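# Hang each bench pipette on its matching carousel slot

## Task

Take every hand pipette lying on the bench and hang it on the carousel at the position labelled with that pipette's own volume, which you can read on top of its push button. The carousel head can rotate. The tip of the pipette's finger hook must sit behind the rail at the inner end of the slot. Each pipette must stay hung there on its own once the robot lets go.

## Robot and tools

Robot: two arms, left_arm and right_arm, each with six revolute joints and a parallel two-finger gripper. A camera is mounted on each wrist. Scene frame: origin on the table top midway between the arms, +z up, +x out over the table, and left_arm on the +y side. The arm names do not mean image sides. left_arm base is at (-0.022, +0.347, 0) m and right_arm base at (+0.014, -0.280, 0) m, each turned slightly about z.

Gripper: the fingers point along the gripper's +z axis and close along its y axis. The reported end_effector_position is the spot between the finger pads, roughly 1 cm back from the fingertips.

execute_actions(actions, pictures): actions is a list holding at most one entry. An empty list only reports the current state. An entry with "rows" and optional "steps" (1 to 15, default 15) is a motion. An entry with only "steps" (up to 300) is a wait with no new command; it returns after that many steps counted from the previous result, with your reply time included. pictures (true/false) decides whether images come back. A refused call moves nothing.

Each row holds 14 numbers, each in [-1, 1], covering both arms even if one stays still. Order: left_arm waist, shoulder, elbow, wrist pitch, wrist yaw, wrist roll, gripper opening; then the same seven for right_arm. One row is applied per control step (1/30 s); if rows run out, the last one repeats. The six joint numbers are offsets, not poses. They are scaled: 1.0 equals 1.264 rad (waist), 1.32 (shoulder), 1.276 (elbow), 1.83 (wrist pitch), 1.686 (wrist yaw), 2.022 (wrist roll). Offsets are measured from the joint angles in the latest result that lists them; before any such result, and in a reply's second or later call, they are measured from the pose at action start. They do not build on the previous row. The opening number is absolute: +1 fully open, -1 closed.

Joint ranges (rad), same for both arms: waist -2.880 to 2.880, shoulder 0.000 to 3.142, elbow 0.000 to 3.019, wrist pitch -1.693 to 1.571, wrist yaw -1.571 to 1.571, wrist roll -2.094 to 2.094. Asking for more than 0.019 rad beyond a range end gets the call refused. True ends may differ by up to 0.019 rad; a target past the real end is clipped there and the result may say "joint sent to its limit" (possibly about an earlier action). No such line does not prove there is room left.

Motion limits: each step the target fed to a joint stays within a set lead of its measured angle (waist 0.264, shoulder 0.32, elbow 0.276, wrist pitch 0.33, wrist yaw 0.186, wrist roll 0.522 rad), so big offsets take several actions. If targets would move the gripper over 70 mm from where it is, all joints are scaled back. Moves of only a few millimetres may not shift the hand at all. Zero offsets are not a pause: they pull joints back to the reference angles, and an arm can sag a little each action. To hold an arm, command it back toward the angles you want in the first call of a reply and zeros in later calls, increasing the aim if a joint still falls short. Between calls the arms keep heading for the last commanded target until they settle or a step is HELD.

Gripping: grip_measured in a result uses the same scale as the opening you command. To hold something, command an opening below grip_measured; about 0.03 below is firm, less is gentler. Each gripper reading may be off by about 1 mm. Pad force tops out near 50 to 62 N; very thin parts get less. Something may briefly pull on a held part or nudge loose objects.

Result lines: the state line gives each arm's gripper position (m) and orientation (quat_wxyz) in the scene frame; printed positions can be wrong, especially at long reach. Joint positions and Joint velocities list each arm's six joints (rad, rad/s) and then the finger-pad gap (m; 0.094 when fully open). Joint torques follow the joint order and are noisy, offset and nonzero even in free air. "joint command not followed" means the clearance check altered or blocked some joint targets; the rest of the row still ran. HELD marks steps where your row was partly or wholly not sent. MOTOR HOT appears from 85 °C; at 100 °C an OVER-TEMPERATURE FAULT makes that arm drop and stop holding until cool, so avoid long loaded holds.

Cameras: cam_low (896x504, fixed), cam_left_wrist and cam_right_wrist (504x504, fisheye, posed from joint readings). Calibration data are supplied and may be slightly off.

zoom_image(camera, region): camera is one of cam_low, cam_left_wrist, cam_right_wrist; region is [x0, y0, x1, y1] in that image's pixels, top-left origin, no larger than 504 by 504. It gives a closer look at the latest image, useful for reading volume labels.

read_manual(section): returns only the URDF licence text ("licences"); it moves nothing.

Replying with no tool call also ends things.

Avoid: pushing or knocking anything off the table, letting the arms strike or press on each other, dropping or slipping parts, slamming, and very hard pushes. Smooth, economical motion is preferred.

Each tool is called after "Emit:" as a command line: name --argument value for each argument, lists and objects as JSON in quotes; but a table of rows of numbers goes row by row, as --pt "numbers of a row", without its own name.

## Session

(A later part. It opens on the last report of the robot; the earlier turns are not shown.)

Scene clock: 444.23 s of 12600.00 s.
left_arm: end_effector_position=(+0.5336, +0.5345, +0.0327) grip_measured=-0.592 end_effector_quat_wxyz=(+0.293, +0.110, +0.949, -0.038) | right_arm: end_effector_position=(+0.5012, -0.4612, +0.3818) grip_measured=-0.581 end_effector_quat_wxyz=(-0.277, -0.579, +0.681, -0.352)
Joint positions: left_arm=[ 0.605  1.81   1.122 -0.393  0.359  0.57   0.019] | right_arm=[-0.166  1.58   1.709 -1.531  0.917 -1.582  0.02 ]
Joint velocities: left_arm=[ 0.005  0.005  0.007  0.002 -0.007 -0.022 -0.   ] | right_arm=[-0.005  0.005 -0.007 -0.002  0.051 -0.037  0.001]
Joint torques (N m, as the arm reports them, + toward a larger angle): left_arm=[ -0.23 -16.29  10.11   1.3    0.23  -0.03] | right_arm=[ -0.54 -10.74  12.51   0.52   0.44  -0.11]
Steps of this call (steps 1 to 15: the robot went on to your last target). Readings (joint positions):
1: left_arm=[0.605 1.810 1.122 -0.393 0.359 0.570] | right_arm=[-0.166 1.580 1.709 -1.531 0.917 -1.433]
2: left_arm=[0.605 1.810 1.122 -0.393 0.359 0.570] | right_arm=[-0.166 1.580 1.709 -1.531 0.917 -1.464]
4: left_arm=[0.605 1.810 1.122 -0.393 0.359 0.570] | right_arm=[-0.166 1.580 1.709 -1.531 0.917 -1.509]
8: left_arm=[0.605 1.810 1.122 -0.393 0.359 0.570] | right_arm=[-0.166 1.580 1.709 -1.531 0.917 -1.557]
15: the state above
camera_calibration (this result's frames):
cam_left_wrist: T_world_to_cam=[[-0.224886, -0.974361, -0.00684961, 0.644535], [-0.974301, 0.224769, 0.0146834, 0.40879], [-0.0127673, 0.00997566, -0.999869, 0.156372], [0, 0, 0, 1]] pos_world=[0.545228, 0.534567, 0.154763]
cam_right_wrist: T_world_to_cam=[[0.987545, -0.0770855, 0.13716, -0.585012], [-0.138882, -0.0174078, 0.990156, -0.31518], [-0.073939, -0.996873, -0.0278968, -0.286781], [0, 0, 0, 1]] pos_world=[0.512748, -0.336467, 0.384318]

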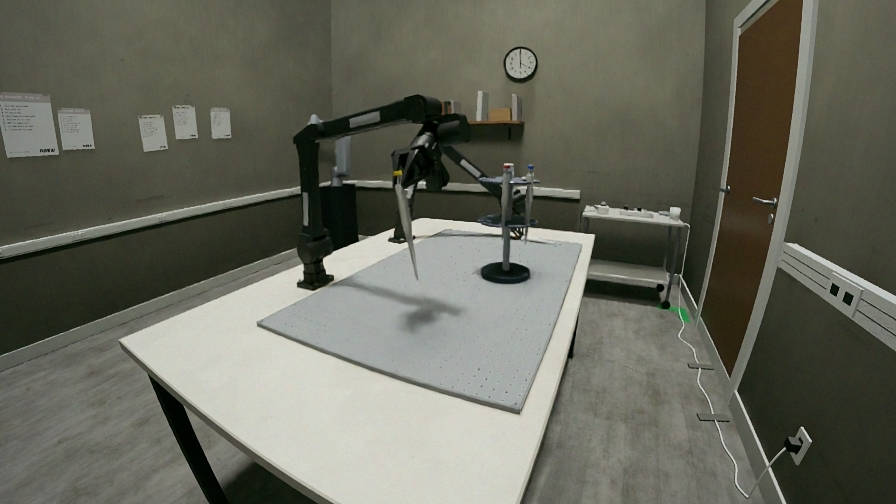

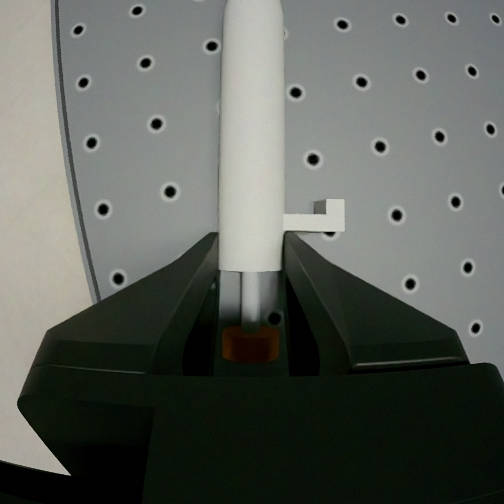

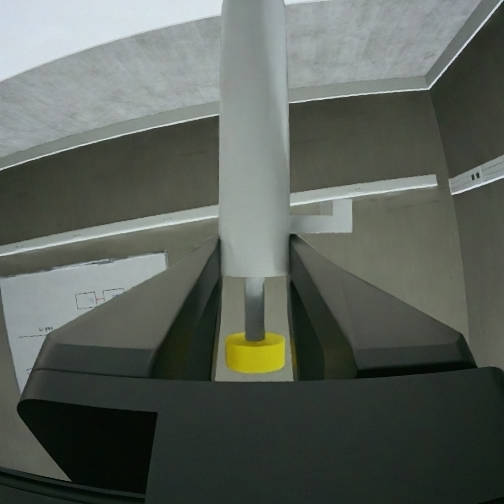

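Emit:
execute_actions --actions '[{"rows":[[0,0,0.03,0,0,0,-0.63,0.01,0.01,0.065,0,0.024,-0.03,-0.63],[0,0,0.03,0,0,0,-0.63,0.02,0.01,0.065,0,0.024,-0.06,-0.63],[0,0,0.03,0,0,0,-0.63,0.03,0.01,0.065,0,0.024,-0.09,-0.63],[0,0,0.03,0,0,0,-0.63,0.045,0.01,0.065,0,0.024,-0.107,-0.63],[0,0,0.03,0,0,0,-0.63,0.06,0.01,0.065,0,0.024,-0.107,-0.63],[0,0,0.03,0,0,0,-0.63,0.08,0.01,0.065,0,0.024,-0.107,-0.63],[0,0,0.03,0,0,0,-0.63,0.1,0.01,0.065,0,0.024,-0.107,-0.63],[0,0,0.03,0,0,0,-0.63,0.12,0.01,0.065,0,0.024,-0.107,-0.63],[0,0,0.03,0,0,0,-0.63,0.145,0.01,0.065,0,0.024,-0.107,-0.63],[0,0,0.03,0,0,0,-0.63,0.17,0.01,0.065,0,0.024,-0.107,-0.63],[0,0,0.03,0,0,0,-0.63,0.195,0.01,0.065,0,0.024,-0.107,-0.63],[0,0,0.03,0,0,0,-0.63,0.22,0.01,0.065,0,0.024,-0.107,-0.63],[0,0,0.03,0,0,0,-0.63,0.245,0.01,0.065,0,0.024,-0.107,-0.63],[0,0,0.03,0,0,0,-0.63,0.27,0.01,0.065,0,0.024,-0.107,-0.63],[0,0,0.03,0,0,0,-0.63,0.295,0.01,0.065,0,0.024,-0.107,-0.63]]}]' --pictures false

Emit:
execute_actions --actions '[{"rows":[[0,0,0.03,0,0,0,-0.63,0.06,0,0.03,0,0,-0.02,-0.63],[0,0,0.03,0,0,0,-0.63,0.085,0,0.03,0,0,-0.02,-0.63],[0,0,0.03,0,0,0,-0.63,0.11,0,0.03,0,0,-0.02,-0.63],[0,0,0.03,0,0,0,-0.63,0.135,0,0.03,0,0,-0.02,-0.63],[0,0,0.03,0,0,0,-0.63,0.16,0,0.03,0,0,-0.02,-0.63],[0,0,0.03,0,0,0,-0.63,0.185,0,0.03,0,0,-0.02,-0.63],[0,0,0.03,0,0,0,-0.63,0.21,0,0.03,0,0,-0.02,-0.63],[0,0,0.03,0,0,0,-0.63,0.23,0,0.03,0,0,-0.02,-0.63],[0,0,0.03,0,0,0,-0.63,0.25,0,0.03,0,0,-0.02,-0.63],[0,0,0.03,0,0,0,-0.63,0.265,0,0.03,0,0,-0.02,-0.63],[0,0,0.03,0,0,0,-0.63,0.28,0,0.03,0,0,-0.02,-0.63],[0,0,0.03,0,0,0,-0.63,0.29,0,0.03,0,0,-0.02,-0.63],[0,0,0.03,0,0,0,-0.63,0.3,0,0.03,0,0,-0.02,-0.63]],"steps":15}]' --pictures false

Emit:
execute_actions --actions '[{"steps":12}]'

Scene clock: 457.33 s of 12600.00 s.
left_arm: end_effector_position=(+0.5336, +0.5345, +0.0327) grip_measured=-0.592 end_effector_quat_wxyz=(+0.293, +0.110, +0.949, -0.038) | right_arm: end_effector_position=(+0.5383, -0.3147, +0.3973) grip_measured=-0.581 end_effector_quat_wxyz=(+0.262, +0.713, -0.524, +0.385)
Joint positions: left_arm=[ 0.605  1.81   1.122 -0.393  0.359  0.57   0.019] | right_arm=[ 0.128  1.587  1.742 -1.531  0.956 -1.771  0.02 ]
Joint velocities: left_arm=[-0.024  0.005 -0.012  0.022 -0.051 -0.022  0.   ] | right_arm=[ 1.177 -0.005  0.022  0.002 -0.022 -0.037 -0.001]
Joint torques (N m, as the arm reports them, + toward a larger angle): left_arm=[ -0.27 -16.32  10.06   1.33   0.22  -0.04] | right_arm=[ -0.07 -10.99  14.33   0.55   0.51  -0.17]
Steps of this call (steps 1 to 15: the robot went on to your last target; steps 16 to 90: nothing new was sent; then 9.60 s passed at rest; steps 91 to 105: all 15 steps of this action). Readings (joint positions):
91: left_arm=[0.605 1.810 1.122 -0.393 0.359 0.570] | right_arm=[-0.166 1.581 1.711 -1.531 0.932 -1.595]
92: left_arm=[0.605 1.810 1.122 -0.393 0.359 0.570] | right_arm=[-0.165 1.583 1.717 -1.531 0.945 -1.610]
94: left_arm=[0.605 1.810 1.122 -0.393 0.359 0.570] | right_arm=[-0.160 1.586 1.731 -1.531 0.952 -1.663]
98: left_arm=[0.605 1.810 1.122 -0.393 0.359 0.570] | right_arm=[-0.109 1.586 1.742 -1.531 0.956 -1.734]
105: the state above

Scene clock: 457.83 s of 12600.00 s.
left_arm: end_effector_position=(+0.5336, +0.5345, +0.0327) grip_measured=-0.592 end_effector_quat_wxyz=(+0.293, +0.110, +0.949, -0.038) | right_arm: end_effector_position=(+0.5128, -0.1151, +0.3969) grip_measured=-0.581 end_effector_quat_wxyz=(+0.187, +0.805, -0.369, +0.425)
Joint positions: left_arm=[ 0.605  1.81   1.122 -0.393  0.359  0.57   0.019] | right_arm=[ 0.513  1.587  1.742 -1.531  0.953 -1.794  0.02 ]
Joint velocities: left_arm=[ 0.005  0.005  0.007 -0.007 -0.007 -0.007 -0.   ] | right_arm=[ 0.327 -0.015 -0.017 -0.017  0.007  0.022 -0.   ]
Joint torques (N m, as the arm reports them, + toward a larger angle): left_arm=[  0.06 -16.39  10.04   1.32   0.23  -0.03] | right_arm=[ -2.34 -10.87  13.19   0.55   0.55  -0.19]
Steps of this call (steps 1 to 15: all 15 steps of this action). Readings (joint positions):
1: left_arm=[0.605 1.810 1.122 -0.393 0.359 0.570] | right_arm=[0.166 1.587 1.742 -1.531 0.955 -1.775]
2: left_arm=[0.605 1.810 1.122 -0.393 0.359 0.570] | right_arm=[0.201 1.587 1.742 -1.531 0.953 -1.779]
4: left_arm=[0.605 1.810 1.122 -0.393 0.359 0.570] | right_arm=[0.260 1.587 1.742 -1.531 0.953 -1.785]
8: left_arm=[0.605 1.810 1.122 -0.393 0.359 0.570] | right_arm=[0.361 1.587 1.742 -1.531 0.953 -1.791]
15: the state above

Scene clock: 458.23 s of 12600.00 s.
left_arm: end_effector_position=(+0.5336, +0.5345, +0.0327) grip_measured=-0.592 end_effector_quat_wxyz=(+0.293, +0.110, +0.949, -0.038) | right_arm: end_effector_position=(+0.5116, -0.1114, +0.3969) grip_measured=-0.581 end_effector_quat_wxyz=(+0.186, +0.807, -0.365, +0.426)
Joint positions: left_arm=[ 0.605  1.81   1.122 -0.393  0.359  0.57   0.019] | right_arm=[ 0.52   1.587  1.742 -1.531  0.953 -1.795  0.02 ]
Joint velocities: left_arm=[-0.005  0.005 -0.007 -0.017  0.007 -0.037 -0.   ] | right_arm=[-0.005 -0.005 -0.022 -0.007  0.037 -0.051 -0.   ]
Joint torques (N m, as the arm reports them, + toward a larger angle): left_arm=[  0.04 -16.38  10.08   1.35   0.22  -0.05] | right_arm=[ -1.24 -10.83  13.14   0.55   0.53  -0.14]
Steps of this call (steps 1 to 12: the robot went on to your last target). Readings (joint positions):
1: left_arm=[0.605 1.810 1.122 -0.393 0.359 0.570] | right_arm=[0.523 1.587 1.742 -1.531 0.953 -1.794]
2: left_arm=[0.605 1.810 1.122 -0.393 0.359 0.570] | right_arm=[0.527 1.587 1.742 -1.531 0.953 -1.794]
4: left_arm=[0.605 1.810 1.122 -0.393 0.359 0.570] | right_arm=[0.527 1.587 1.742 -1.531 0.953 -1.794]
8: left_arm=[0.605 1.810 1.122 -0.393 0.359 0.570] | right_arm=[0.521 1.587 1.742 -1.531 0.953 -1.795]
12: the state above
camera_calibration (this result's frames):
cam_left_wrist: T_world_to_cam=[[-0.224886, -0.974361, -0.00684961, 0.644535], [-0.974301, 0.224769, 0.0146834, 0.40879], [-0.0127673, 0.00997566, -0.999869, 0.156372], [0, 0, 0, 1]] pos_world=[0.545228, 0.534567, 0.154763]
cam_right_wrist: T_world_to_cam=[[0.745299, 0.666633, -0.0113996, -0.304614], [-0.00408669, 0.021665, 0.999757, -0.39103], [0.666718, -0.745071, 0.0188712, -0.306355], [0, 0, 0, 1]] pos_world=[0.429683, -0.0167187, 0.393244]

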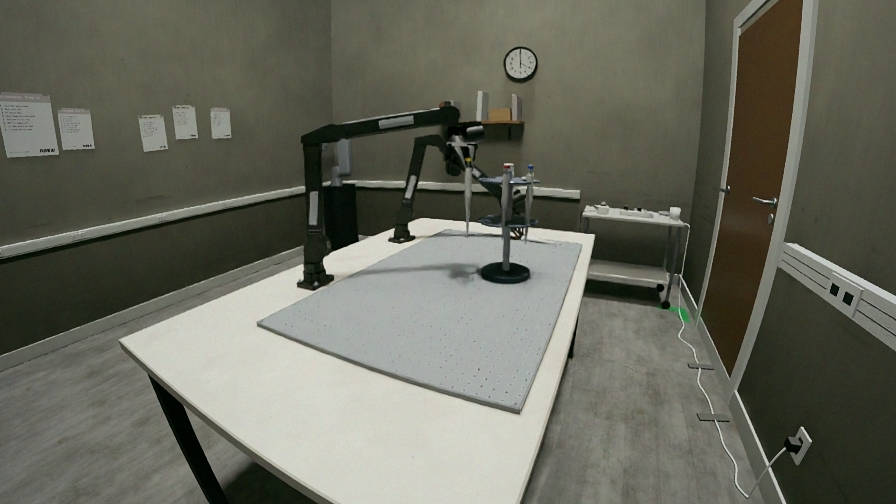

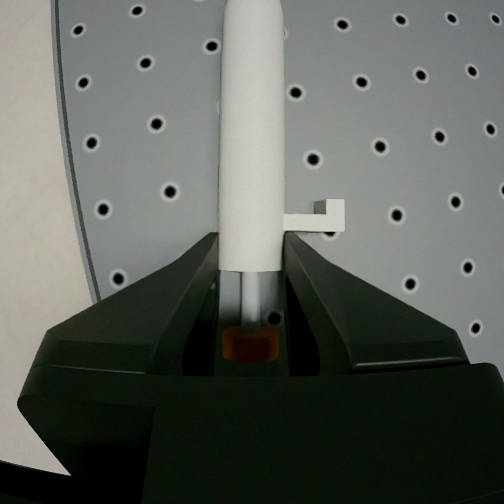

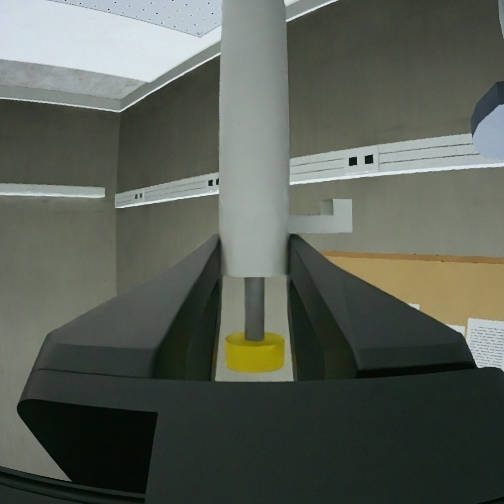

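Emit:
execute_actions --actions '[{"rows":[[0,0,0.03,0,0,0,-0.63,0.015,0,0.03,0,0,0,-0.63],[0,0,0.03,0,0,0,-0.63,0.03,0,0.03,0,0,0,-0.63],[0,0,0.03,0,0,0,-0.63,0.045,0,0.03,0,0,0,-0.63],[0,0,0.03,0,0,0,-0.63,0.057,0,0.03,0,0,0,-0.63],[0,0,0.03,0,0,0,-0.63,0.068,0,0.03,0,0,0,-0.63],[0,0,0.03,0,0,0,-0.63,0.077,0,0.03,0,0,0,-0.63],[0,0,0.03,0,0,0,-0.63,0.084,0,0.03,0,0,0,-0.63],[0,0,0.03,0,0,0,-0.63,0.088,0,0.03,0,0,0,-0.63]],"steps":15}]'

Emit:
zoom_image --camera "cam_low" --region '[420, 130, 580, 270]'

Scene clock: 466.40 s of 12600.00 s.
left_arm: end_effector_position=(+0.5336, +0.5345, +0.0327) grip_measured=-0.592 end_effector_quat_wxyz=(+0.293, +0.110, +0.949, -0.038) | right_arm: end_effector_position=(+0.4871, -0.0515, +0.3966) grip_measured=-0.581 end_effector_quat_wxyz=(+0.159, +0.828, -0.315, +0.436)
Joint positions: left_arm=[ 0.605  1.81   1.122 -0.393  0.359  0.57   0.019] | right_arm=[ 0.643  1.587  1.742 -1.531  0.951 -1.795  0.02 ]
Joint velocities: left_arm=[-0.005 -0.015 -0.007  0.007 -0.037 -0.051  0.   ] | right_arm=[-0.005 -0.015 -0.012  0.002 -0.051 -0.037  0.   ]
Joint torques (N m, as the arm reports them, + toward a larger angle): left_arm=[ -0.2  -16.31  10.08   1.33   0.23  -0.04] | right_arm=[ -1.93 -11.6   13.25   0.38   0.47  -0.01]
Steps of this call (steps 1 to 15: the robot went on to your last target; steps 16 to 90: nothing new was sent; then 4.67 s passed at rest; steps 91 to 105: all 15 steps of this action). Readings (joint positions):
91: left_arm=[0.605 1.810 1.122 -0.393 0.359 0.570] | right_arm=[0.521 1.587 1.742 -1.531 0.953 -1.795]
92: left_arm=[0.605 1.810 1.122 -0.393 0.359 0.570] | right_arm=[0.522 1.587 1.742 -1.531 0.953 -1.795]
94: left_arm=[0.605 1.810 1.122 -0.393 0.359 0.570] | right_arm=[0.532 1.587 1.742 -1.531 0.953 -1.795]
98: left_arm=[0.605 1.810 1.122 -0.393 0.359 0.570] | right_arm=[0.585 1.587 1.742 -1.531 0.953 -1.795]
105: the state above
camera_calibration (this result's frames):
cam_left_wrist: T_world_to_cam=[[-0.224886, -0.974361, -0.00684961, 0.644535], [-0.974301, 0.224769, 0.0146834, 0.40879], [-0.0127673, 0.00997566, -0.999869, 0.156372], [0, 0, 0, 1]] pos_world=[0.545228, 0.534567, 0.154763]
cam_right_wrist: T_world_to_cam=[[0.657711, 0.753188, -0.0111517, -0.279285], [-0.00548446, 0.0195921, 0.999793, -0.391607], [0.753251, -0.657514, 0.0170168, -0.282262], [0, 0, 0, 1]] pos_world=[0.394155, 0.0324352, 0.393215]

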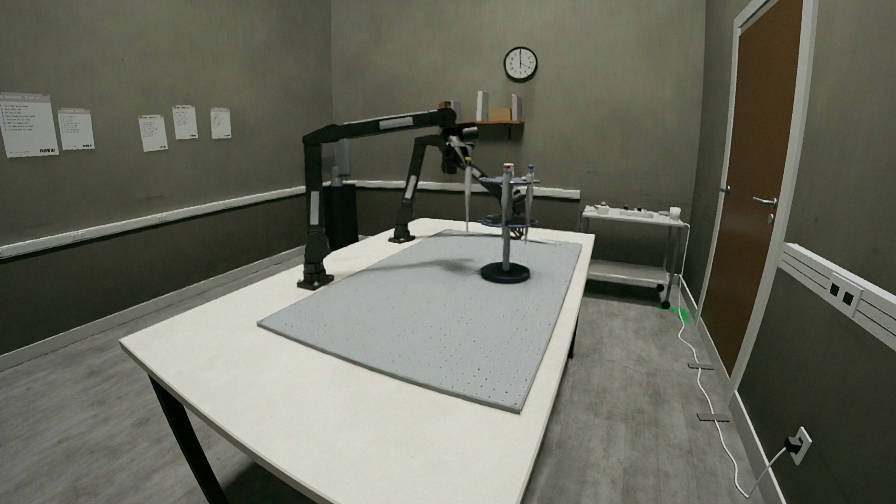

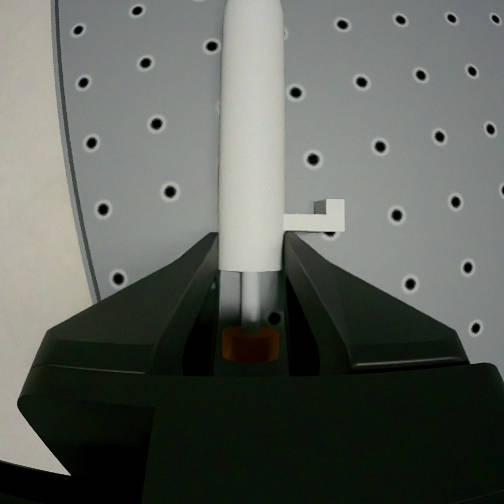

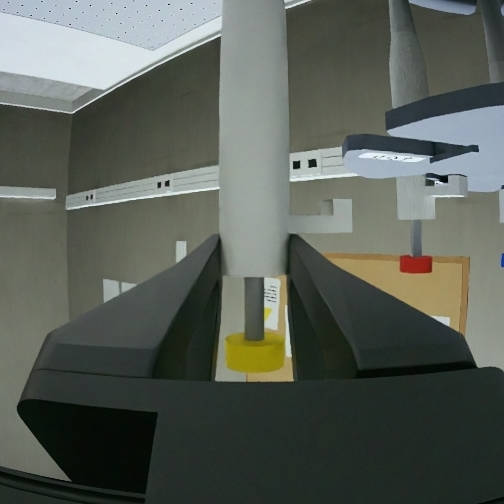

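Region (420, 130, 580, 270) of cam_low's 896x504 image, scaled by 3.150, with more detail than that image has; it fills the top 441 rows of this view, and the rest is white.

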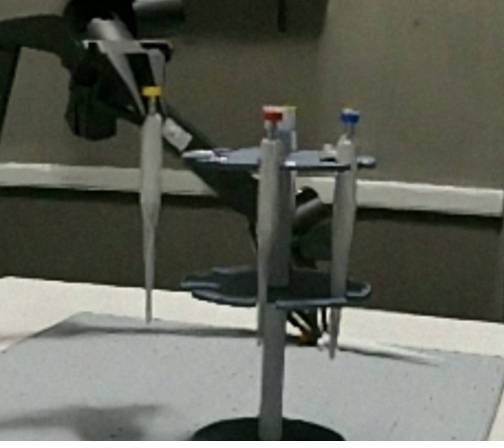

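Emit:
execute_actions --actions '[{"rows":[[0,0,0.03,0,0,0,-0.63,-0.012,0.015,0.05,-0.004,0,0,-0.63],[0,0,0.03,0,0,0,-0.63,-0.012,0.03,0.066,-0.008,0,0,-0.63],[0,0,0.03,0,0,0,-0.63,-0.012,0.045,0.083,-0.012,0,0,-0.63],[0,0,0.03,0,0,0,-0.63,-0.012,0.06,0.1,-0.016,0,0,-0.63],[0,0,0.03,0,0,0,-0.63,-0.012,0.07,0.115,-0.018,0,0,-0.63]],"steps":15}]'

Emit:
zoom_image --camera "cam_low" --region '[440, 140, 560, 240]'

Scene clock: 469.80 s of 12600.00 s.
left_arm: end_effector_position=(+0.5336, +0.5345, +0.0327) grip_measured=-0.592 end_effector_quat_wxyz=(+0.293, +0.110, +0.949, -0.038) | right_arm: end_effector_position=(+0.5115, -0.0308, +0.3906) grip_measured=-0.581 end_effector_quat_wxyz=(+0.165, +0.830, -0.313, +0.432)
Joint positions: left_arm=[ 0.605  1.81   1.122 -0.393  0.359  0.57   0.019] | right_arm=[ 0.642  1.681  1.844 -1.554  0.95  -1.795  0.02 ]
Joint velocities: left_arm=[-0.015 -0.005 -0.012 -0.007  0.037 -0.037 -0.   ] | right_arm=[-0.005  0.015 -0.007 -0.007  0.022 -0.007  0.001]
Joint torques (N m, as the arm reports them, + toward a larger angle): left_arm=[ -0.11 -16.28  10.07   1.32   0.23  -0.03] | right_arm=[ -1.68 -13.52  13.65   0.21   0.45  -0.01]
Steps of this call (steps 1 to 15: the robot went on to your last target; steps 16 to 87: nothing new was sent; steps 88 to 102: all 15 steps of this action). Readings (joint positions):
88: left_arm=[0.605 1.810 1.122 -0.393 0.359 0.570] | right_arm=[0.642 1.588 1.743 -1.531 0.951 -1.795]
89: left_arm=[0.605 1.810 1.122 -0.393 0.359 0.570] | right_arm=[0.642 1.591 1.749 -1.534 0.950 -1.795]
91: left_arm=[0.605 1.810 1.122 -0.393 0.359 0.570] | right_arm=[0.642 1.610 1.780 -1.545 0.950 -1.795]
95: left_arm=[0.605 1.810 1.122 -0.393 0.359 0.570] | right_arm=[0.642 1.660 1.844 -1.551 0.950 -1.795]
102: the state above
camera_calibration (this result's frames):
cam_left_wrist: T_world_to_cam=[[-0.224886, -0.974361, -0.00684961, 0.644535], [-0.974301, 0.224769, 0.0146834, 0.40879], [-0.0127673, 0.00997566, -0.999869, 0.156372], [0, 0, 0, 1]] pos_world=[0.545228, 0.534567, 0.154763]
cam_right_wrist: T_world_to_cam=[[0.658257, 0.752364, -0.0254173, -0.305654], [0.00593494, 0.0285763, 0.999574, -0.39135], [0.75277, -0.658127, 0.0143453, -0.285667], [0, 0, 0, 1]] pos_world=[0.418562, 0.0531412, 0.387513]

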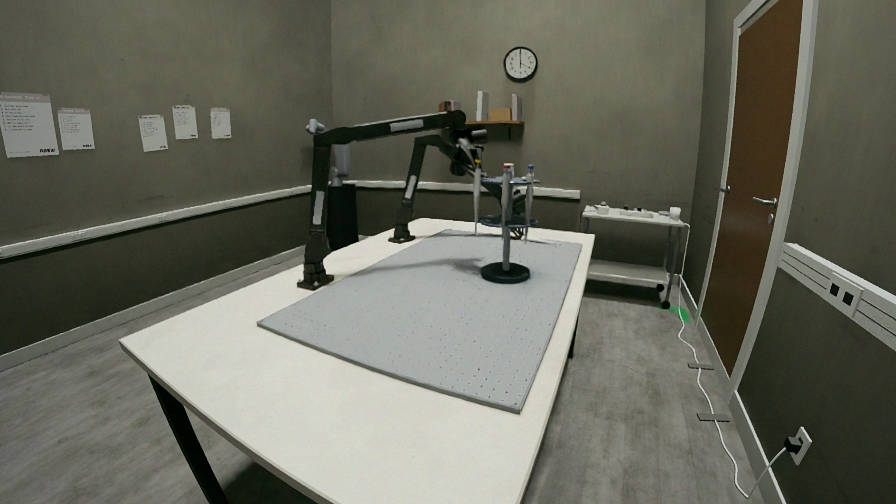

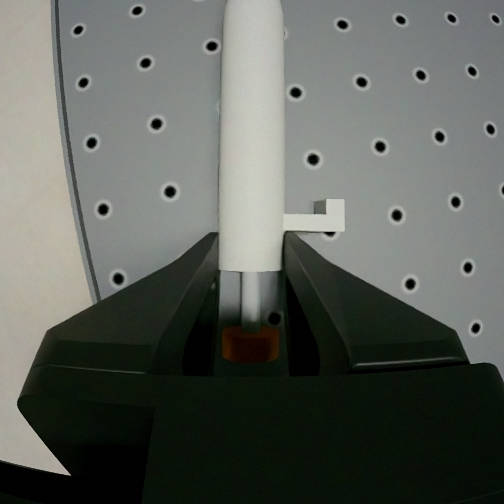

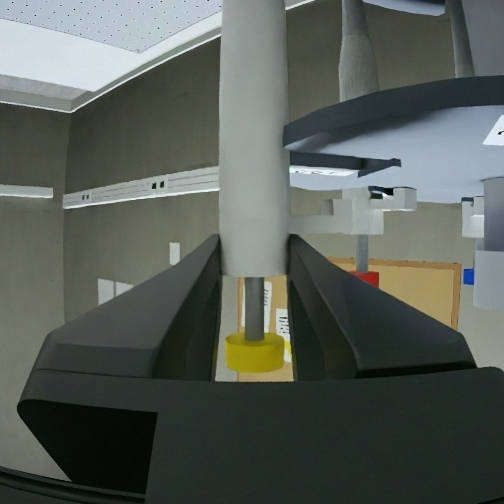

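Region (440, 140, 560, 240) of cam_low's 896x504 image, scaled by 4.200, with more detail than that image has.

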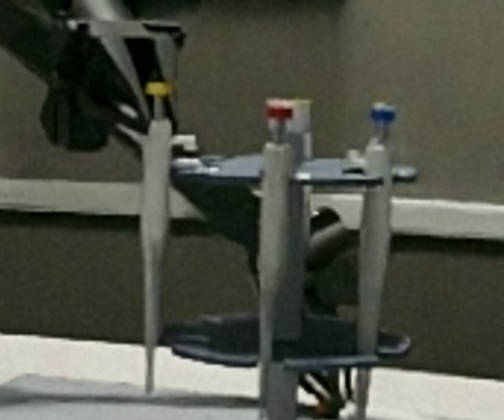

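Emit:
execute_actions --actions '[{"rows":[[0,0,0.03,0,0,0,-0.63,-0.02,0.012,0.05,-0.004,0,0,-0.63],[0,0,0.03,0,0,0,-0.63,-0.02,0.024,0.066,-0.008,0,0,-0.63],[0,0,0.03,0,0,0,-0.63,-0.02,0.036,0.083,-0.01,0,0,-0.63],[0,0,0.03,0,0,0,-0.63,-0.02,0.048,0.1,-0.012,0,0,-0.63],[0,0,0.03,0,0,0,-0.63,-0.02,0.058,0.117,-0.014,0,0,-0.63]],"steps":15}]'

Emit:
zoom_image --camera "cam_low" --region '[440, 140, 560, 240]'

Scene clock: 473.30 s of 12600.00 s.
left_arm: end_effector_position=(+0.5336, +0.5345, +0.0327) grip_measured=-0.592 end_effector_quat_wxyz=(+0.293, +0.110, +0.949, -0.038) | right_arm: end_effector_position=(+0.5345, -0.0200, +0.3941) grip_measured=-0.581 end_effector_quat_wxyz=(+0.161, +0.826, -0.321, +0.434)
Joint positions: left_arm=[ 0.605  1.81   1.122 -0.393  0.359  0.57   0.019] | right_arm=[ 0.629  1.751  1.946 -1.57   0.949 -1.795  0.02 ]
Joint velocities: left_arm=[-0.005  0.005 -0.022 -0.002 -0.037 -0.051 -0.001] | right_arm=[-0.024 -0.005  0.002 -0.017 -0.022  0.007 -0.   ]
Joint torques (N m, as the arm reports them, + toward a larger angle): left_arm=[ -0.2  -16.31  10.08   1.31   0.23  -0.04] | right_arm=[ -1.32 -12.83  14.06   0.11   0.48   0.  ]
Steps of this call (steps 1 to 15: the robot went on to your last target; steps 16 to 90: nothing new was sent; steps 91 to 105: all 15 steps of this action). Readings (joint positions):
91: left_arm=[0.605 1.810 1.122 -0.393 0.359 0.570] | right_arm=[0.642 1.681 1.845 -1.555 0.950 -1.795]
92: left_arm=[0.605 1.810 1.122 -0.393 0.359 0.570] | right_arm=[0.640 1.683 1.850 -1.557 0.949 -1.795]
94: left_arm=[0.605 1.810 1.122 -0.393 0.359 0.570] | right_arm=[0.637 1.699 1.880 -1.565 0.949 -1.795]
98: left_arm=[0.605 1.810 1.122 -0.393 0.359 0.570] | right_arm=[0.629 1.739 1.945 -1.570 0.949 -1.795]
105: the state above
camera_calibration (this result's frames):
cam_left_wrist: T_world_to_cam=[[-0.224886, -0.974361, -0.00684961, 0.644535], [-0.974301, 0.224769, 0.0146834, 0.40879], [-0.0127673, 0.00997566, -0.999869, 0.156372], [0, 0, 0, 1]] pos_world=[0.545228, 0.534567, 0.154763]
cam_right_wrist: T_world_to_cam=[[0.667713, 0.744355, -0.00976882, -0.340301], [-0.00487841, 0.0174978, 0.999835, -0.389834], [0.744403, -0.667555, 0.0153148, -0.292006], [0, 0, 0, 1]] pos_world=[0.442692, 0.0651958, 0.390918]

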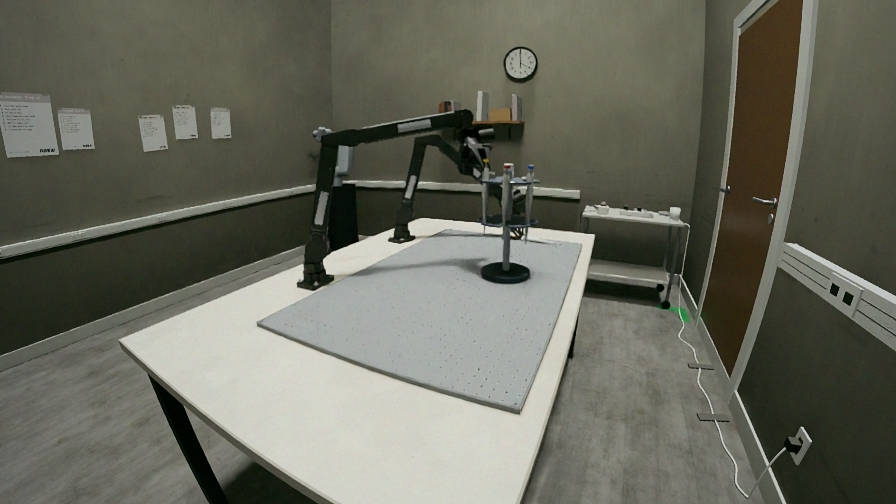

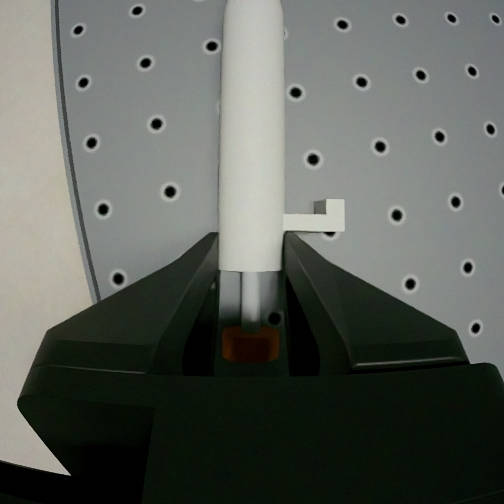

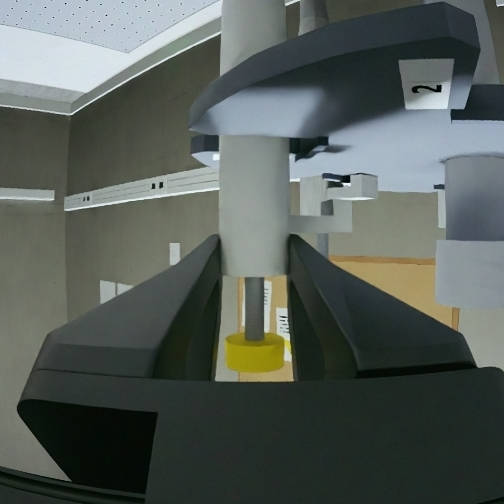

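Region (440, 140, 560, 240) of cam_low's 896x504 image, scaled by 4.200, with more detail than that image has.

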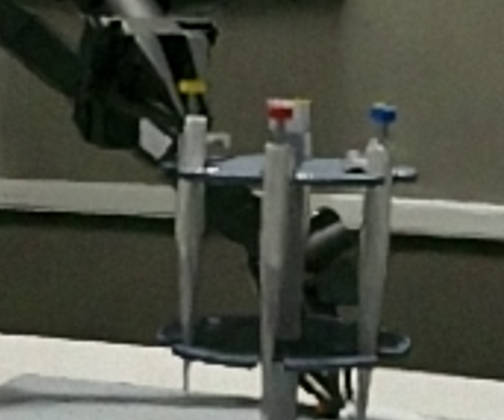

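Emit:
execute_actions --actions '[{"rows":[[0,0,0.03,0,0,0,-0.63,0,0.02,0.03,0.008,0,0,-0.63]],"steps":12}]'

Scene clock: 475.80 s of 12600.00 s.
left_arm: end_effector_position=(+0.5336, +0.5345, +0.0327) grip_measured=-0.592 end_effector_quat_wxyz=(+0.293, +0.110, +0.949, -0.038) | right_arm: end_effector_position=(+0.5380, -0.0169, +0.3845) grip_measured=-0.581 end_effector_quat_wxyz=(+0.168, +0.828, -0.318, +0.430)
Joint positions: left_arm=[ 0.605  1.81   1.122 -0.393  0.359  0.57   0.019] | right_arm=[ 0.629  1.769  1.946 -1.57   0.948 -1.795  0.02 ]
Joint velocities: left_arm=[-0.015 -0.015 -0.002 -0.012  0.022  0.022 -0.001] | right_arm=[-0.005 -0.005  0.012 -0.012 -0.037 -0.007 -0.   ]
Joint torques (N m, as the arm reports them, + toward a larger angle): left_arm=[ -0.2  -16.38  10.1    1.29   0.23  -0.02] | right_arm=[ -0.6  -12.78  13.16   1.13   0.45  -0.01]
Steps of this call (steps 1 to 15: the robot went on to your last target; steps 16 to 63: nothing new was sent; steps 64 to 75: all 12 steps of this action). Readings (joint positions):
64: left_arm=[0.605 1.810 1.122 -0.393 0.359 0.570] | right_arm=[0.629 1.752 1.946 -1.570 0.949 -1.795]
65: left_arm=[0.605 1.810 1.122 -0.393 0.359 0.570] | right_arm=[0.629 1.753 1.946 -1.570 0.949 -1.795]
67: left_arm=[0.605 1.810 1.122 -0.393 0.359 0.570] | right_arm=[0.629 1.756 1.946 -1.570 0.949 -1.795]
71: left_arm=[0.605 1.810 1.122 -0.393 0.359 0.570] | right_arm=[0.629 1.765 1.946 -1.570 0.949 -1.795]
75: the state above
camera_calibration (this result's frames):
cam_left_wrist: T_world_to_cam=[[-0.224886, -0.974361, -0.00684961, 0.644535], [-0.974301, 0.224769, 0.0146834, 0.40879], [-0.0127673, 0.00997566, -0.999869, 0.156372], [0, 0, 0, 1]] pos_world=[0.545228, 0.534567, 0.154763]
cam_right_wrist: T_world_to_cam=[[0.667417, 0.744204, -0.0267295, -0.338297], [0.0084208, 0.0283492, 0.999563, -0.387124], [0.744636, -0.66735, 0.012654, -0.291535], [0, 0, 0, 1]] pos_world=[0.446133, 0.0681806, 0.381601]

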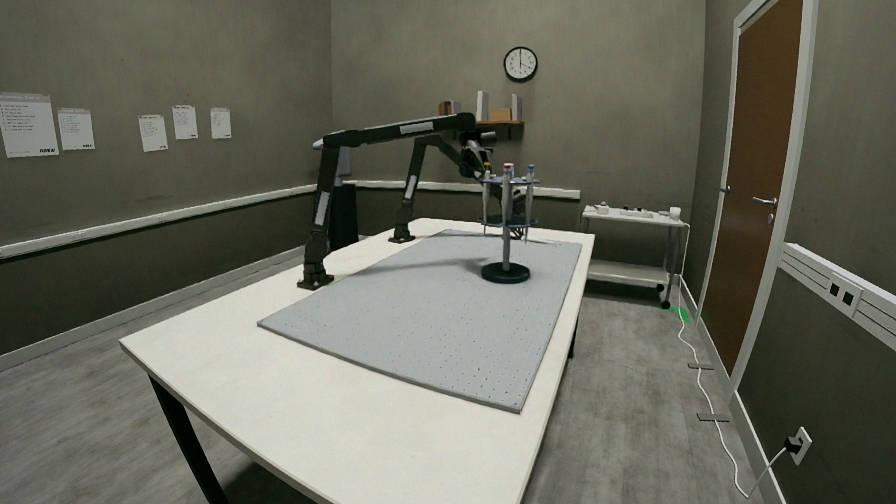

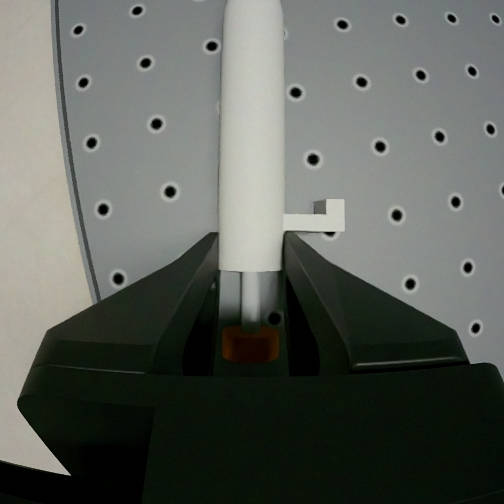

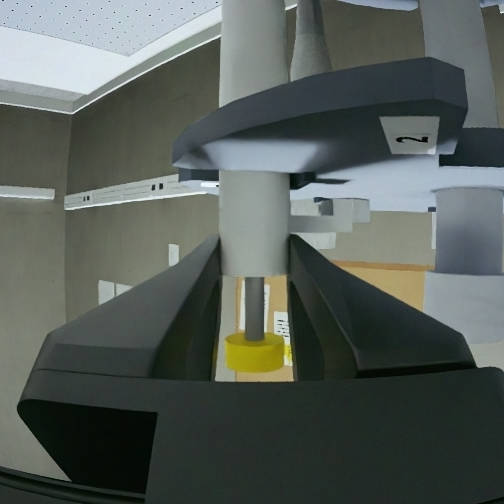

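Emit:
execute_actions --actions '[{"rows":[[0,0,0.03,0,0,0,-0.63,0,0.008,-0.006,0.012,0,0,-0.63]],"steps":12}]'

Emit:
execute_actions --actions '[{"rows":[[0,0,0.03,0,0,0,-0.63,0,0,0.025,0,0,0,-0.47],[0,0,0.03,0,0,0,-0.63,0,0,0.025,0,0,0,-0.47],[0,0,0.03,0,0,0,-0.63,0,0,0.025,0,0,0,-0.47],[0,0,0.03,0,0,0,-0.63,0,0,0.025,0,0,0,-0.47],[0,0,0.03,0,0,0,-0.63,0,0,0.025,0,0,0,-0.47],[0,0,0.03,0,0,0,-0.63,0,0,0.025,0,0,0,-0.25]],"steps":12}]'

Scene clock: 479.40 s of 12600.00 s.
left_arm: end_effector_position=(+0.5336, +0.5345, +0.0327) grip_measured=-0.592 end_effector_quat_wxyz=(+0.293, +0.110, +0.949, -0.038) | right_arm: end_effector_position=(+0.5381, -0.0169, +0.3786) grip_measured=-0.581 end_effector_quat_wxyz=(+0.170, +0.829, -0.316, +0.429)
Joint positions: left_arm=[ 0.605  1.81   1.122 -0.393  0.359  0.57   0.019] | right_arm=[ 0.629  1.77   1.932 -1.561  0.948 -1.795  0.02 ]
Joint velocities: left_arm=[-0.005 -0.005 -0.022 -0.007 -0.007  0.051  0.001] | right_arm=[-0.005 -0.034 -0.017 -0.007 -0.007 -0.022  0.001]
Joint torques (N m, as the arm reports them, + toward a larger angle): left_arm=[ -0.17 -16.29  10.04   1.28   0.23  -0.04] | right_arm=[ -0.62 -12.38  10.38   1.09   0.43  -0.01]
Steps of this call (steps 1 to 15: the robot went on to your last target; steps 16 to 90: nothing new was sent; then 0.20 s passed at rest; steps 91 to 102: all 12 steps of this action). Readings (joint positions):
91: left_arm=[0.605 1.810 1.122 -0.393 0.359 0.570] | right_arm=[0.629 1.769 1.944 -1.567 0.948 -1.795]
92: left_arm=[0.605 1.810 1.122 -0.393 0.359 0.570] | right_arm=[0.629 1.769 1.942 -1.565 0.948 -1.795]
94: left_arm=[0.605 1.810 1.122 -0.393 0.359 0.570] | right_arm=[0.629 1.769 1.936 -1.562 0.948 -1.795]
98: left_arm=[0.605 1.810 1.122 -0.393 0.359 0.570] | right_arm=[0.629 1.770 1.932 -1.561 0.948 -1.795]
102: the state above
camera_calibration (this result's frames):
cam_left_wrist: T_world_to_cam=[[-0.224886, -0.974361, -0.00684961, 0.644535], [-0.974301, 0.224769, 0.0146834, 0.40879], [-0.0127673, 0.00997566, -0.999869, 0.156372], [0, 0, 0, 1]] pos_world=[0.545228, 0.534567, 0.154763]
cam_right_wrist: T_world_to_cam=[[0.66727, 0.744078, -0.0331539, -0.336067], [0.0133525, 0.0325553, 0.999381, -0.383739], [0.744697, -0.667299, 0.0117879, -0.29118], [0, 0, 0, 1]] pos_world=[0.446212, 0.0682482, 0.375791]

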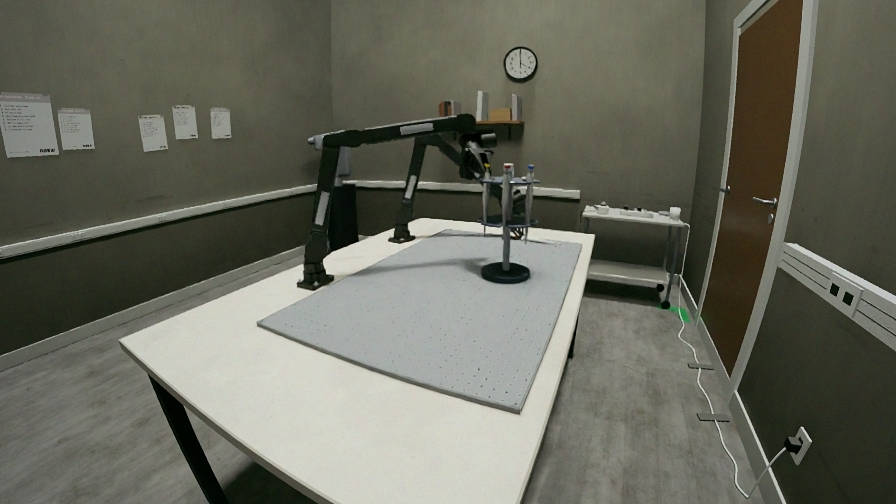

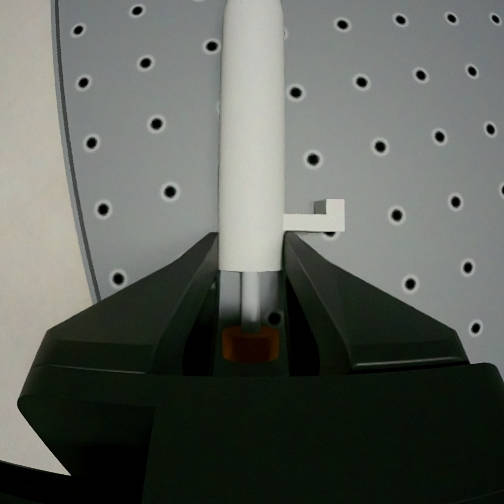

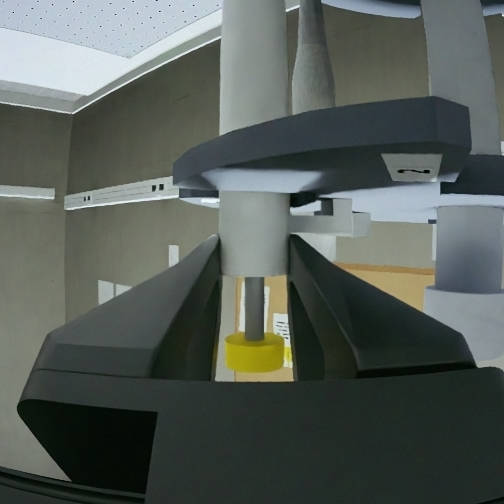

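Scene clock: 479.80 s of 12600.00 s.
left_arm: end_effector_position=(+0.5336, +0.5345, +0.0327) grip_measured=-0.592 end_effector_quat_wxyz=(+0.293, +0.110, +0.949, -0.038) | right_arm: end_effector_position=(+0.5381, -0.0169, +0.3786) grip_measured=-0.253 end_effector_quat_wxyz=(+0.170, +0.829, -0.316, +0.429)
Joint positions: left_arm=[ 0.605  1.81   1.122 -0.393  0.359  0.57   0.019] | right_arm=[ 0.629  1.77   1.932 -1.561  0.948 -1.795  0.035]
Joint velocities: left_arm=[-0.005  0.005 -0.012 -0.012  0.007 -0.007  0.   ] | right_arm=[-0.015 -0.024  0.017  0.002 -0.081 -0.007 -0.   ]
Joint torques (N m, as the arm reports them, + toward a larger angle): left_arm=[ -0.16 -16.46  10.08   1.33   0.22  -0.04] | right_arm=[ -0.59 -13.28  12.59   0.5    0.44   0.  ]
Steps of this call (steps 1 to 12: all 12 steps of this action). Readings (joint positions):
1: left_arm=[0.605 1.810 1.122 -0.393 0.359 0.570] | right_arm=[0.629 1.770 1.932 -1.561 0.948 -1.795]
2: left_arm=[0.605 1.810 1.122 -0.393 0.359 0.570] | right_arm=[0.629 1.770 1.932 -1.561 0.948 -1.795]
4: left_arm=[0.605 1.810 1.122 -0.393 0.359 0.570] | right_arm=[0.629 1.770 1.932 -1.561 0.948 -1.795]
8: left_arm=[0.605 1.810 1.122 -0.393 0.359 0.570] | right_arm=[0.629 1.770 1.932 -1.561 0.948 -1.795]
12: the state above
camera_calibration (this result's frames):
cam_left_wrist: T_world_to_cam=[[-0.224886, -0.974361, -0.00684961, 0.644535], [-0.974301, 0.224769, 0.0146834, 0.40879], [-0.0127673, 0.00997566, -0.999869, 0.156372], [0, 0, 0, 1]] pos_world=[0.545228, 0.534567, 0.154763]
cam_right_wrist: T_world_to_cam=[[0.66727, 0.744078, -0.0331539, -0.336067], [0.0133525, 0.0325553, 0.999381, -0.383739], [0.744697, -0.667299, 0.0117879, -0.29118], [0, 0, 0, 1]] pos_world=[0.446212, 0.0682482, 0.375791]

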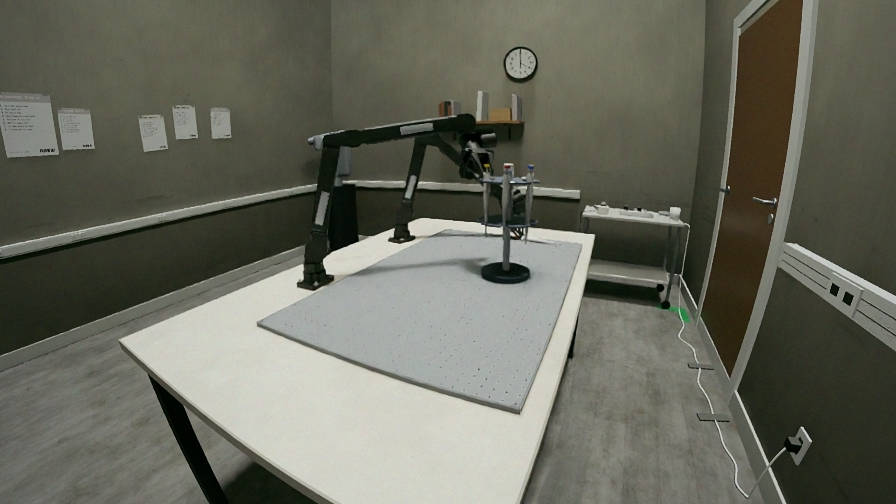

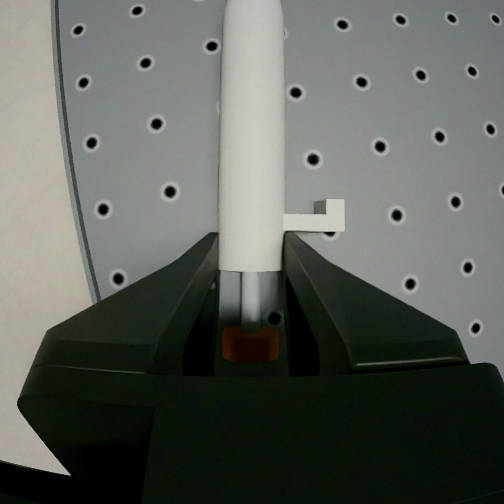

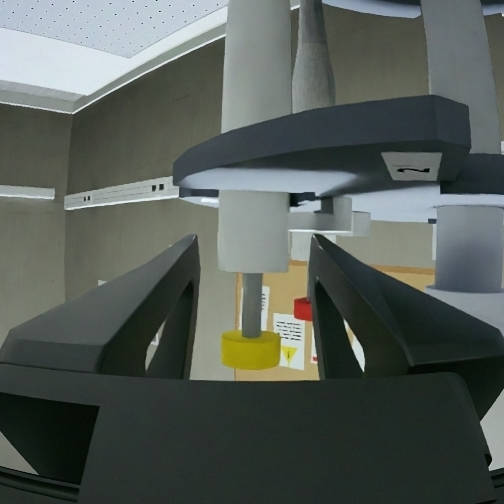

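Emit:
execute_actions --actions '[{"rows":[[0,-0.005,0.05,-0.01,0,0,-0.63,0,0,0.05,-0.01,0,0,-0.25],[0,-0.01,0.07,-0.03,0,0,-0.63,0,0,0.07,-0.02,0,0,-0.25],[0,-0.015,0.095,-0.05,0,0,-0.63,0,0,0.09,-0.03,0,0,-0.25],[0,-0.02,0.12,-0.075,0,0,-0.63,0,0,0.11,-0.04,0,0,-0.25],[0,-0.025,0.14,-0.1,0,0,-0.63,0,0,0.13,-0.05,0,0,-0.25],[0,-0.03,0.16,-0.125,0,0,-0.63,0,0,0.15,-0.06,0,0,-0.25],[0,-0.03,0.18,-0.15,0,0,-0.63,0,0,0.17,-0.06,0,0,-0.25],[0,-0.03,0.2,-0.175,0,0,-0.63,0,0,0.17,-0.06,0,0,-0.25],[0,-0.03,0.22,-0.2,0,0,-0.63,0,0,0.17,-0.06,0,0,-0.25],[0,-0.03,0.24,-0.225,0,0,-0.63,0,0,0.17,-0.06,0,0,-0.25]],"steps":13}]' --pictures false

Emit:
execute_actions --actions '[{"rows":[[0,-0.005,0.05,-0.01,0,0,-0.63,0,-0.03,0.03,0,0,0,-0.25],[0,-0.01,0.07,-0.03,0,0,-0.63,0,-0.06,0.03,0,0,0,-0.25],[0,-0.015,0.095,-0.05,0,0,-0.63,0,-0.09,0.03,0,0,0,-0.25],[0,-0.02,0.12,-0.075,0,0,-0.63,0,-0.12,0.03,0,0,0,-0.25],[0,-0.025,0.14,-0.1,0,0,-0.63,0,-0.15,0.03,0,0,0,-0.25],[0,-0.03,0.16,-0.125,0,0,-0.63,-0.03,-0.18,0.03,0,0,0,-0.25],[0,-0.03,0.18,-0.15,0,0,-0.63,-0.06,-0.2,0.03,0,0,0,-0.25],[0,-0.03,0.2,-0.175,0,0,-0.63,-0.1,-0.2,0.03,0,0,0,-0.25],[0,-0.03,0.22,-0.2,0,0,-0.63,-0.15,-0.2,0.03,0,0,0,-0.25],[0,-0.03,0.24,-0.225,0,0,-0.63,-0.2,-0.2,0.03,0,0,0,-0.25]],"steps":13}]' --pictures false

Emit:
execute_actions --actions '[{"rows":[[0,-0.005,0.05,-0.01,0,0,-0.63,-0.08,0,0.03,0,0,0,-0.25],[0,-0.01,0.07,-0.03,0,0,-0.63,-0.13,0,0.03,0,0,0,-0.25],[0,-0.015,0.095,-0.05,0,0,-0.63,-0.18,0,0.03,0,0,0,-0.25],[0,-0.02,0.12,-0.075,0,0,-0.63,-0.23,0,0.03,0,0,0,-0.25],[0,-0.025,0.14,-0.1,0,0,-0.63,-0.28,0,0.03,0,0,0,-0.25],[0,-0.03,0.16,-0.125,0,0,-0.63,-0.33,0,0.03,0,0,0,-0.25],[0,-0.03,0.18,-0.15,0,0,-0.63,-0.38,0,0.03,0,0,0,-0.25],[0,-0.03,0.2,-0.175,0,0,-0.63,-0.43,0,0.03,0,0,0,-0.25],[0,-0.03,0.22,-0.2,0,0,-0.63,-0.48,0,0.03,0,0,0,-0.25],[0,-0.03,0.24,-0.225,0,0,-0.63,-0.52,0,0.03,0,0,0,-0.25]],"steps":15}]'

Scene clock: 496.43 s of 12600.00 s.
left_arm: end_effector_position=(+0.5526, +0.5432, +0.1009) grip_measured=-0.592 end_effector_quat_wxyz=(+0.238, +0.100, +0.964, -0.070) | right_arm: end_effector_position=(+0.5342, -0.0202, +0.4547) grip_measured=-0.253 end_effector_quat_wxyz=(+0.132, +0.818, -0.336, +0.449)
Joint positions: left_arm=[ 0.605  1.806  1.368 -0.776  0.359  0.57   0.019] | right_arm=[ 0.629  1.762  2.119 -1.658  0.948 -1.795  0.035]
Joint velocities: left_arm=[-0.005 -0.093  0.339 -0.31   0.066  0.022 -0.001] | right_arm=[-0.015 -0.083 -0.027 -0.027 -0.022  0.007  0.   ]
Joint torques (N m, as the arm reports them, + toward a larger angle): left_arm=[ -0.24 -20.42  10.96   0.87   0.27  -0.03] | right_arm=[ -0.52 -12.4   12.34   0.21   0.43   0.  ]
Steps of this call (steps 1 to 15: the robot went on to your last target; steps 16 to 90: nothing new was sent; then 13.20 s passed at rest; steps 91 to 103: all 13 steps of this action). Readings (joint positions):
91: left_arm=[0.605 1.810 1.124 -0.396 0.359 0.570] | right_arm=[0.629 1.770 1.934 -1.563 0.948 -1.795]
92: left_arm=[0.605 1.810 1.129 -0.407 0.359 0.570] | right_arm=[0.629 1.770 1.939 -1.570 0.948 -1.795]
94: left_arm=[0.605 1.810 1.156 -0.462 0.359 0.570] | right_arm=[0.629 1.774 1.968 -1.596 0.948 -1.795]
98: left_arm=[0.605 1.810 1.251 -0.613 0.359 0.570] | right_arm=[0.629 1.778 2.068 -1.649 0.948 -1.795]
103: the state above

Scene clock: 496.87 s of 12600.00 s.
left_arm: end_effector_position=(+0.5484, +0.5413, +0.1815) grip_measured=-0.592 end_effector_quat_wxyz=(+0.179, +0.088, +0.974, -0.104) | right_arm: end_effector_position=(+0.5032, -0.0989, +0.5408) grip_measured=-0.253 end_effector_quat_wxyz=(+0.085, +0.778, -0.399, +0.478)
Joint positions: left_arm=[ 0.605  1.799  1.607 -1.16   0.358  0.57   0.019] | right_arm=[ 0.549  1.594  2.119 -1.658  0.948 -1.795  0.035]
Joint velocities: left_arm=[ 0.005 -0.112  0.335 -0.31  -0.007 -0.037  0.   ] | right_arm=[-0.767 -0.464 -0.012 -0.012 -0.022 -0.066  0.   ]
Joint torques (N m, as the arm reports them, + toward a larger angle): left_arm=[ -0.15 -20.64  11.94   0.59   0.27  -0.02] | right_arm=[ -2.28 -10.93  10.83   1.13   0.38   0.  ]
Steps of this call (steps 1 to 13: all 13 steps of this action). Readings (joint positions):
1: left_arm=[0.605 1.804 1.377 -0.782 0.359 0.570] | right_arm=[0.629 1.758 2.119 -1.658 0.948 -1.795]
2: left_arm=[0.605 1.803 1.388 -0.791 0.359 0.570] | right_arm=[0.629 1.755 2.119 -1.658 0.948 -1.795]
4: left_arm=[0.605 1.803 1.413 -0.841 0.358 0.570] | right_arm=[0.629 1.741 2.119 -1.658 0.948 -1.795]
8: left_arm=[0.605 1.803 1.497 -0.998 0.358 0.570] | right_arm=[0.625 1.683 2.119 -1.658 0.948 -1.795]
13: the state above

Scene clock: 497.37 s of 12600.00 s.
left_arm: end_effector_position=(+0.5215, +0.5292, +0.2807) grip_measured=-0.592 end_effector_quat_wxyz=(+0.124, +0.077, +0.980, -0.135) | right_arm: end_effector_position=(+0.5129, -0.4288, +0.5470) grip_measured=-0.253 end_effector_quat_wxyz=(-0.227, -0.609, +0.626, -0.431)
Joint positions: left_arm=[ 0.605  1.784  1.858 -1.556  0.357  0.57   0.019] | right_arm=[-0.094  1.593  2.132 -1.658  0.948 -1.795  0.035]
Joint velocities: left_arm=[-0.005 -0.142  0.1   -0.1    0.007  0.022  0.001] | right_arm=[-1.099  0.063 -0.007 -0.007  0.037 -0.051  0.   ]
Joint torques (N m, as the arm reports them, + toward a larger angle): left_arm=[ -0.23 -19.57  11.99   0.21   0.3    0.  ] | right_arm=[  3.71 -11.36  11.26   1.02   0.38   0.02]
Steps of this call (steps 1 to 15: all 15 steps of this action). Readings (joint positions):
1: left_arm=[0.605 1.798 1.616 -1.166 0.358 0.570] | right_arm=[0.522 1.582 2.120 -1.658 0.948 -1.795]
2: left_arm=[0.605 1.796 1.626 -1.175 0.358 0.570] | right_arm=[0.491 1.573 2.126 -1.658 0.948 -1.795]
4: left_arm=[0.605 1.796 1.650 -1.223 0.358 0.570] | right_arm=[0.416 1.564 2.132 -1.658 0.948 -1.795]
8: left_arm=[0.605 1.796 1.732 -1.379 0.357 0.570] | right_arm=[0.234 1.570 2.132 -1.658 0.948 -1.795]
15: the state above
camera_calibration (this result's frames):
cam_left_wrist: T_world_to_cam=[[-0.182961, -0.955728, 0.230456, 0.540074], [-0.911789, 0.252619, 0.323765, 0.260399], [-0.367649, -0.150891, -0.917642, 0.651311], [0, 0, 0, 1]] pos_world=[0.575696, 0.548658, 0.388898]
cam_right_wrist: T_world_to_cam=[[0.963451, 0.116662, 0.241149, -0.578167], [-0.24507, 0.0203053, 0.969293, -0.3945], [0.108183, -0.992964, 0.0481536, -0.382343], [0, 0, 0, 1]] pos_world=[0.501718, -0.304192, 0.540221]

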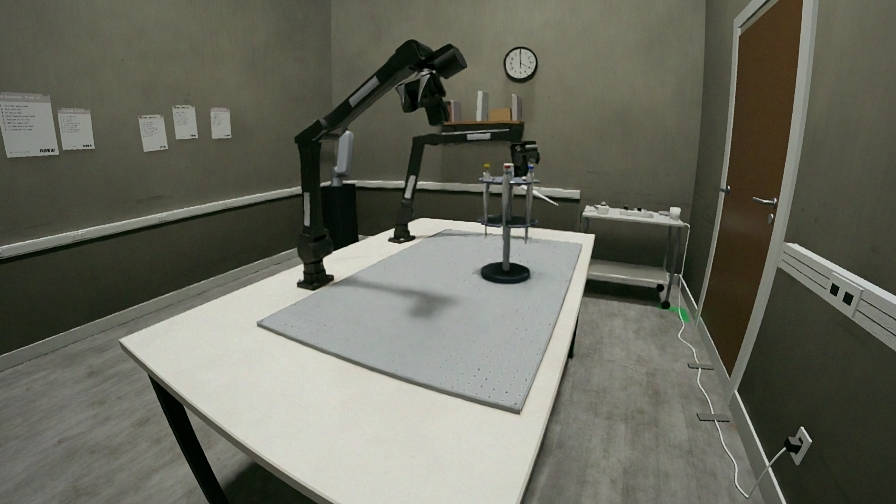

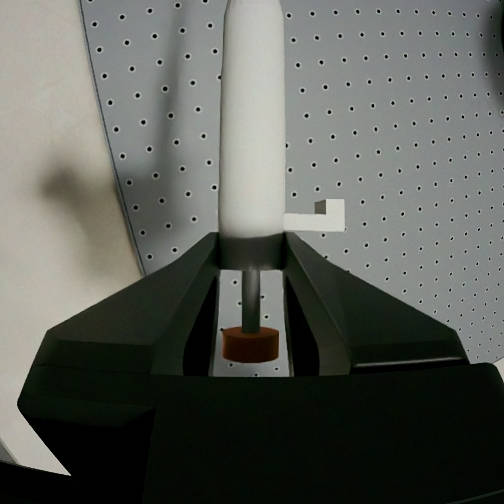

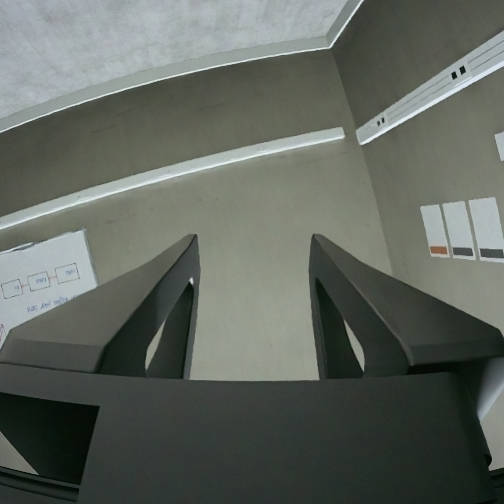

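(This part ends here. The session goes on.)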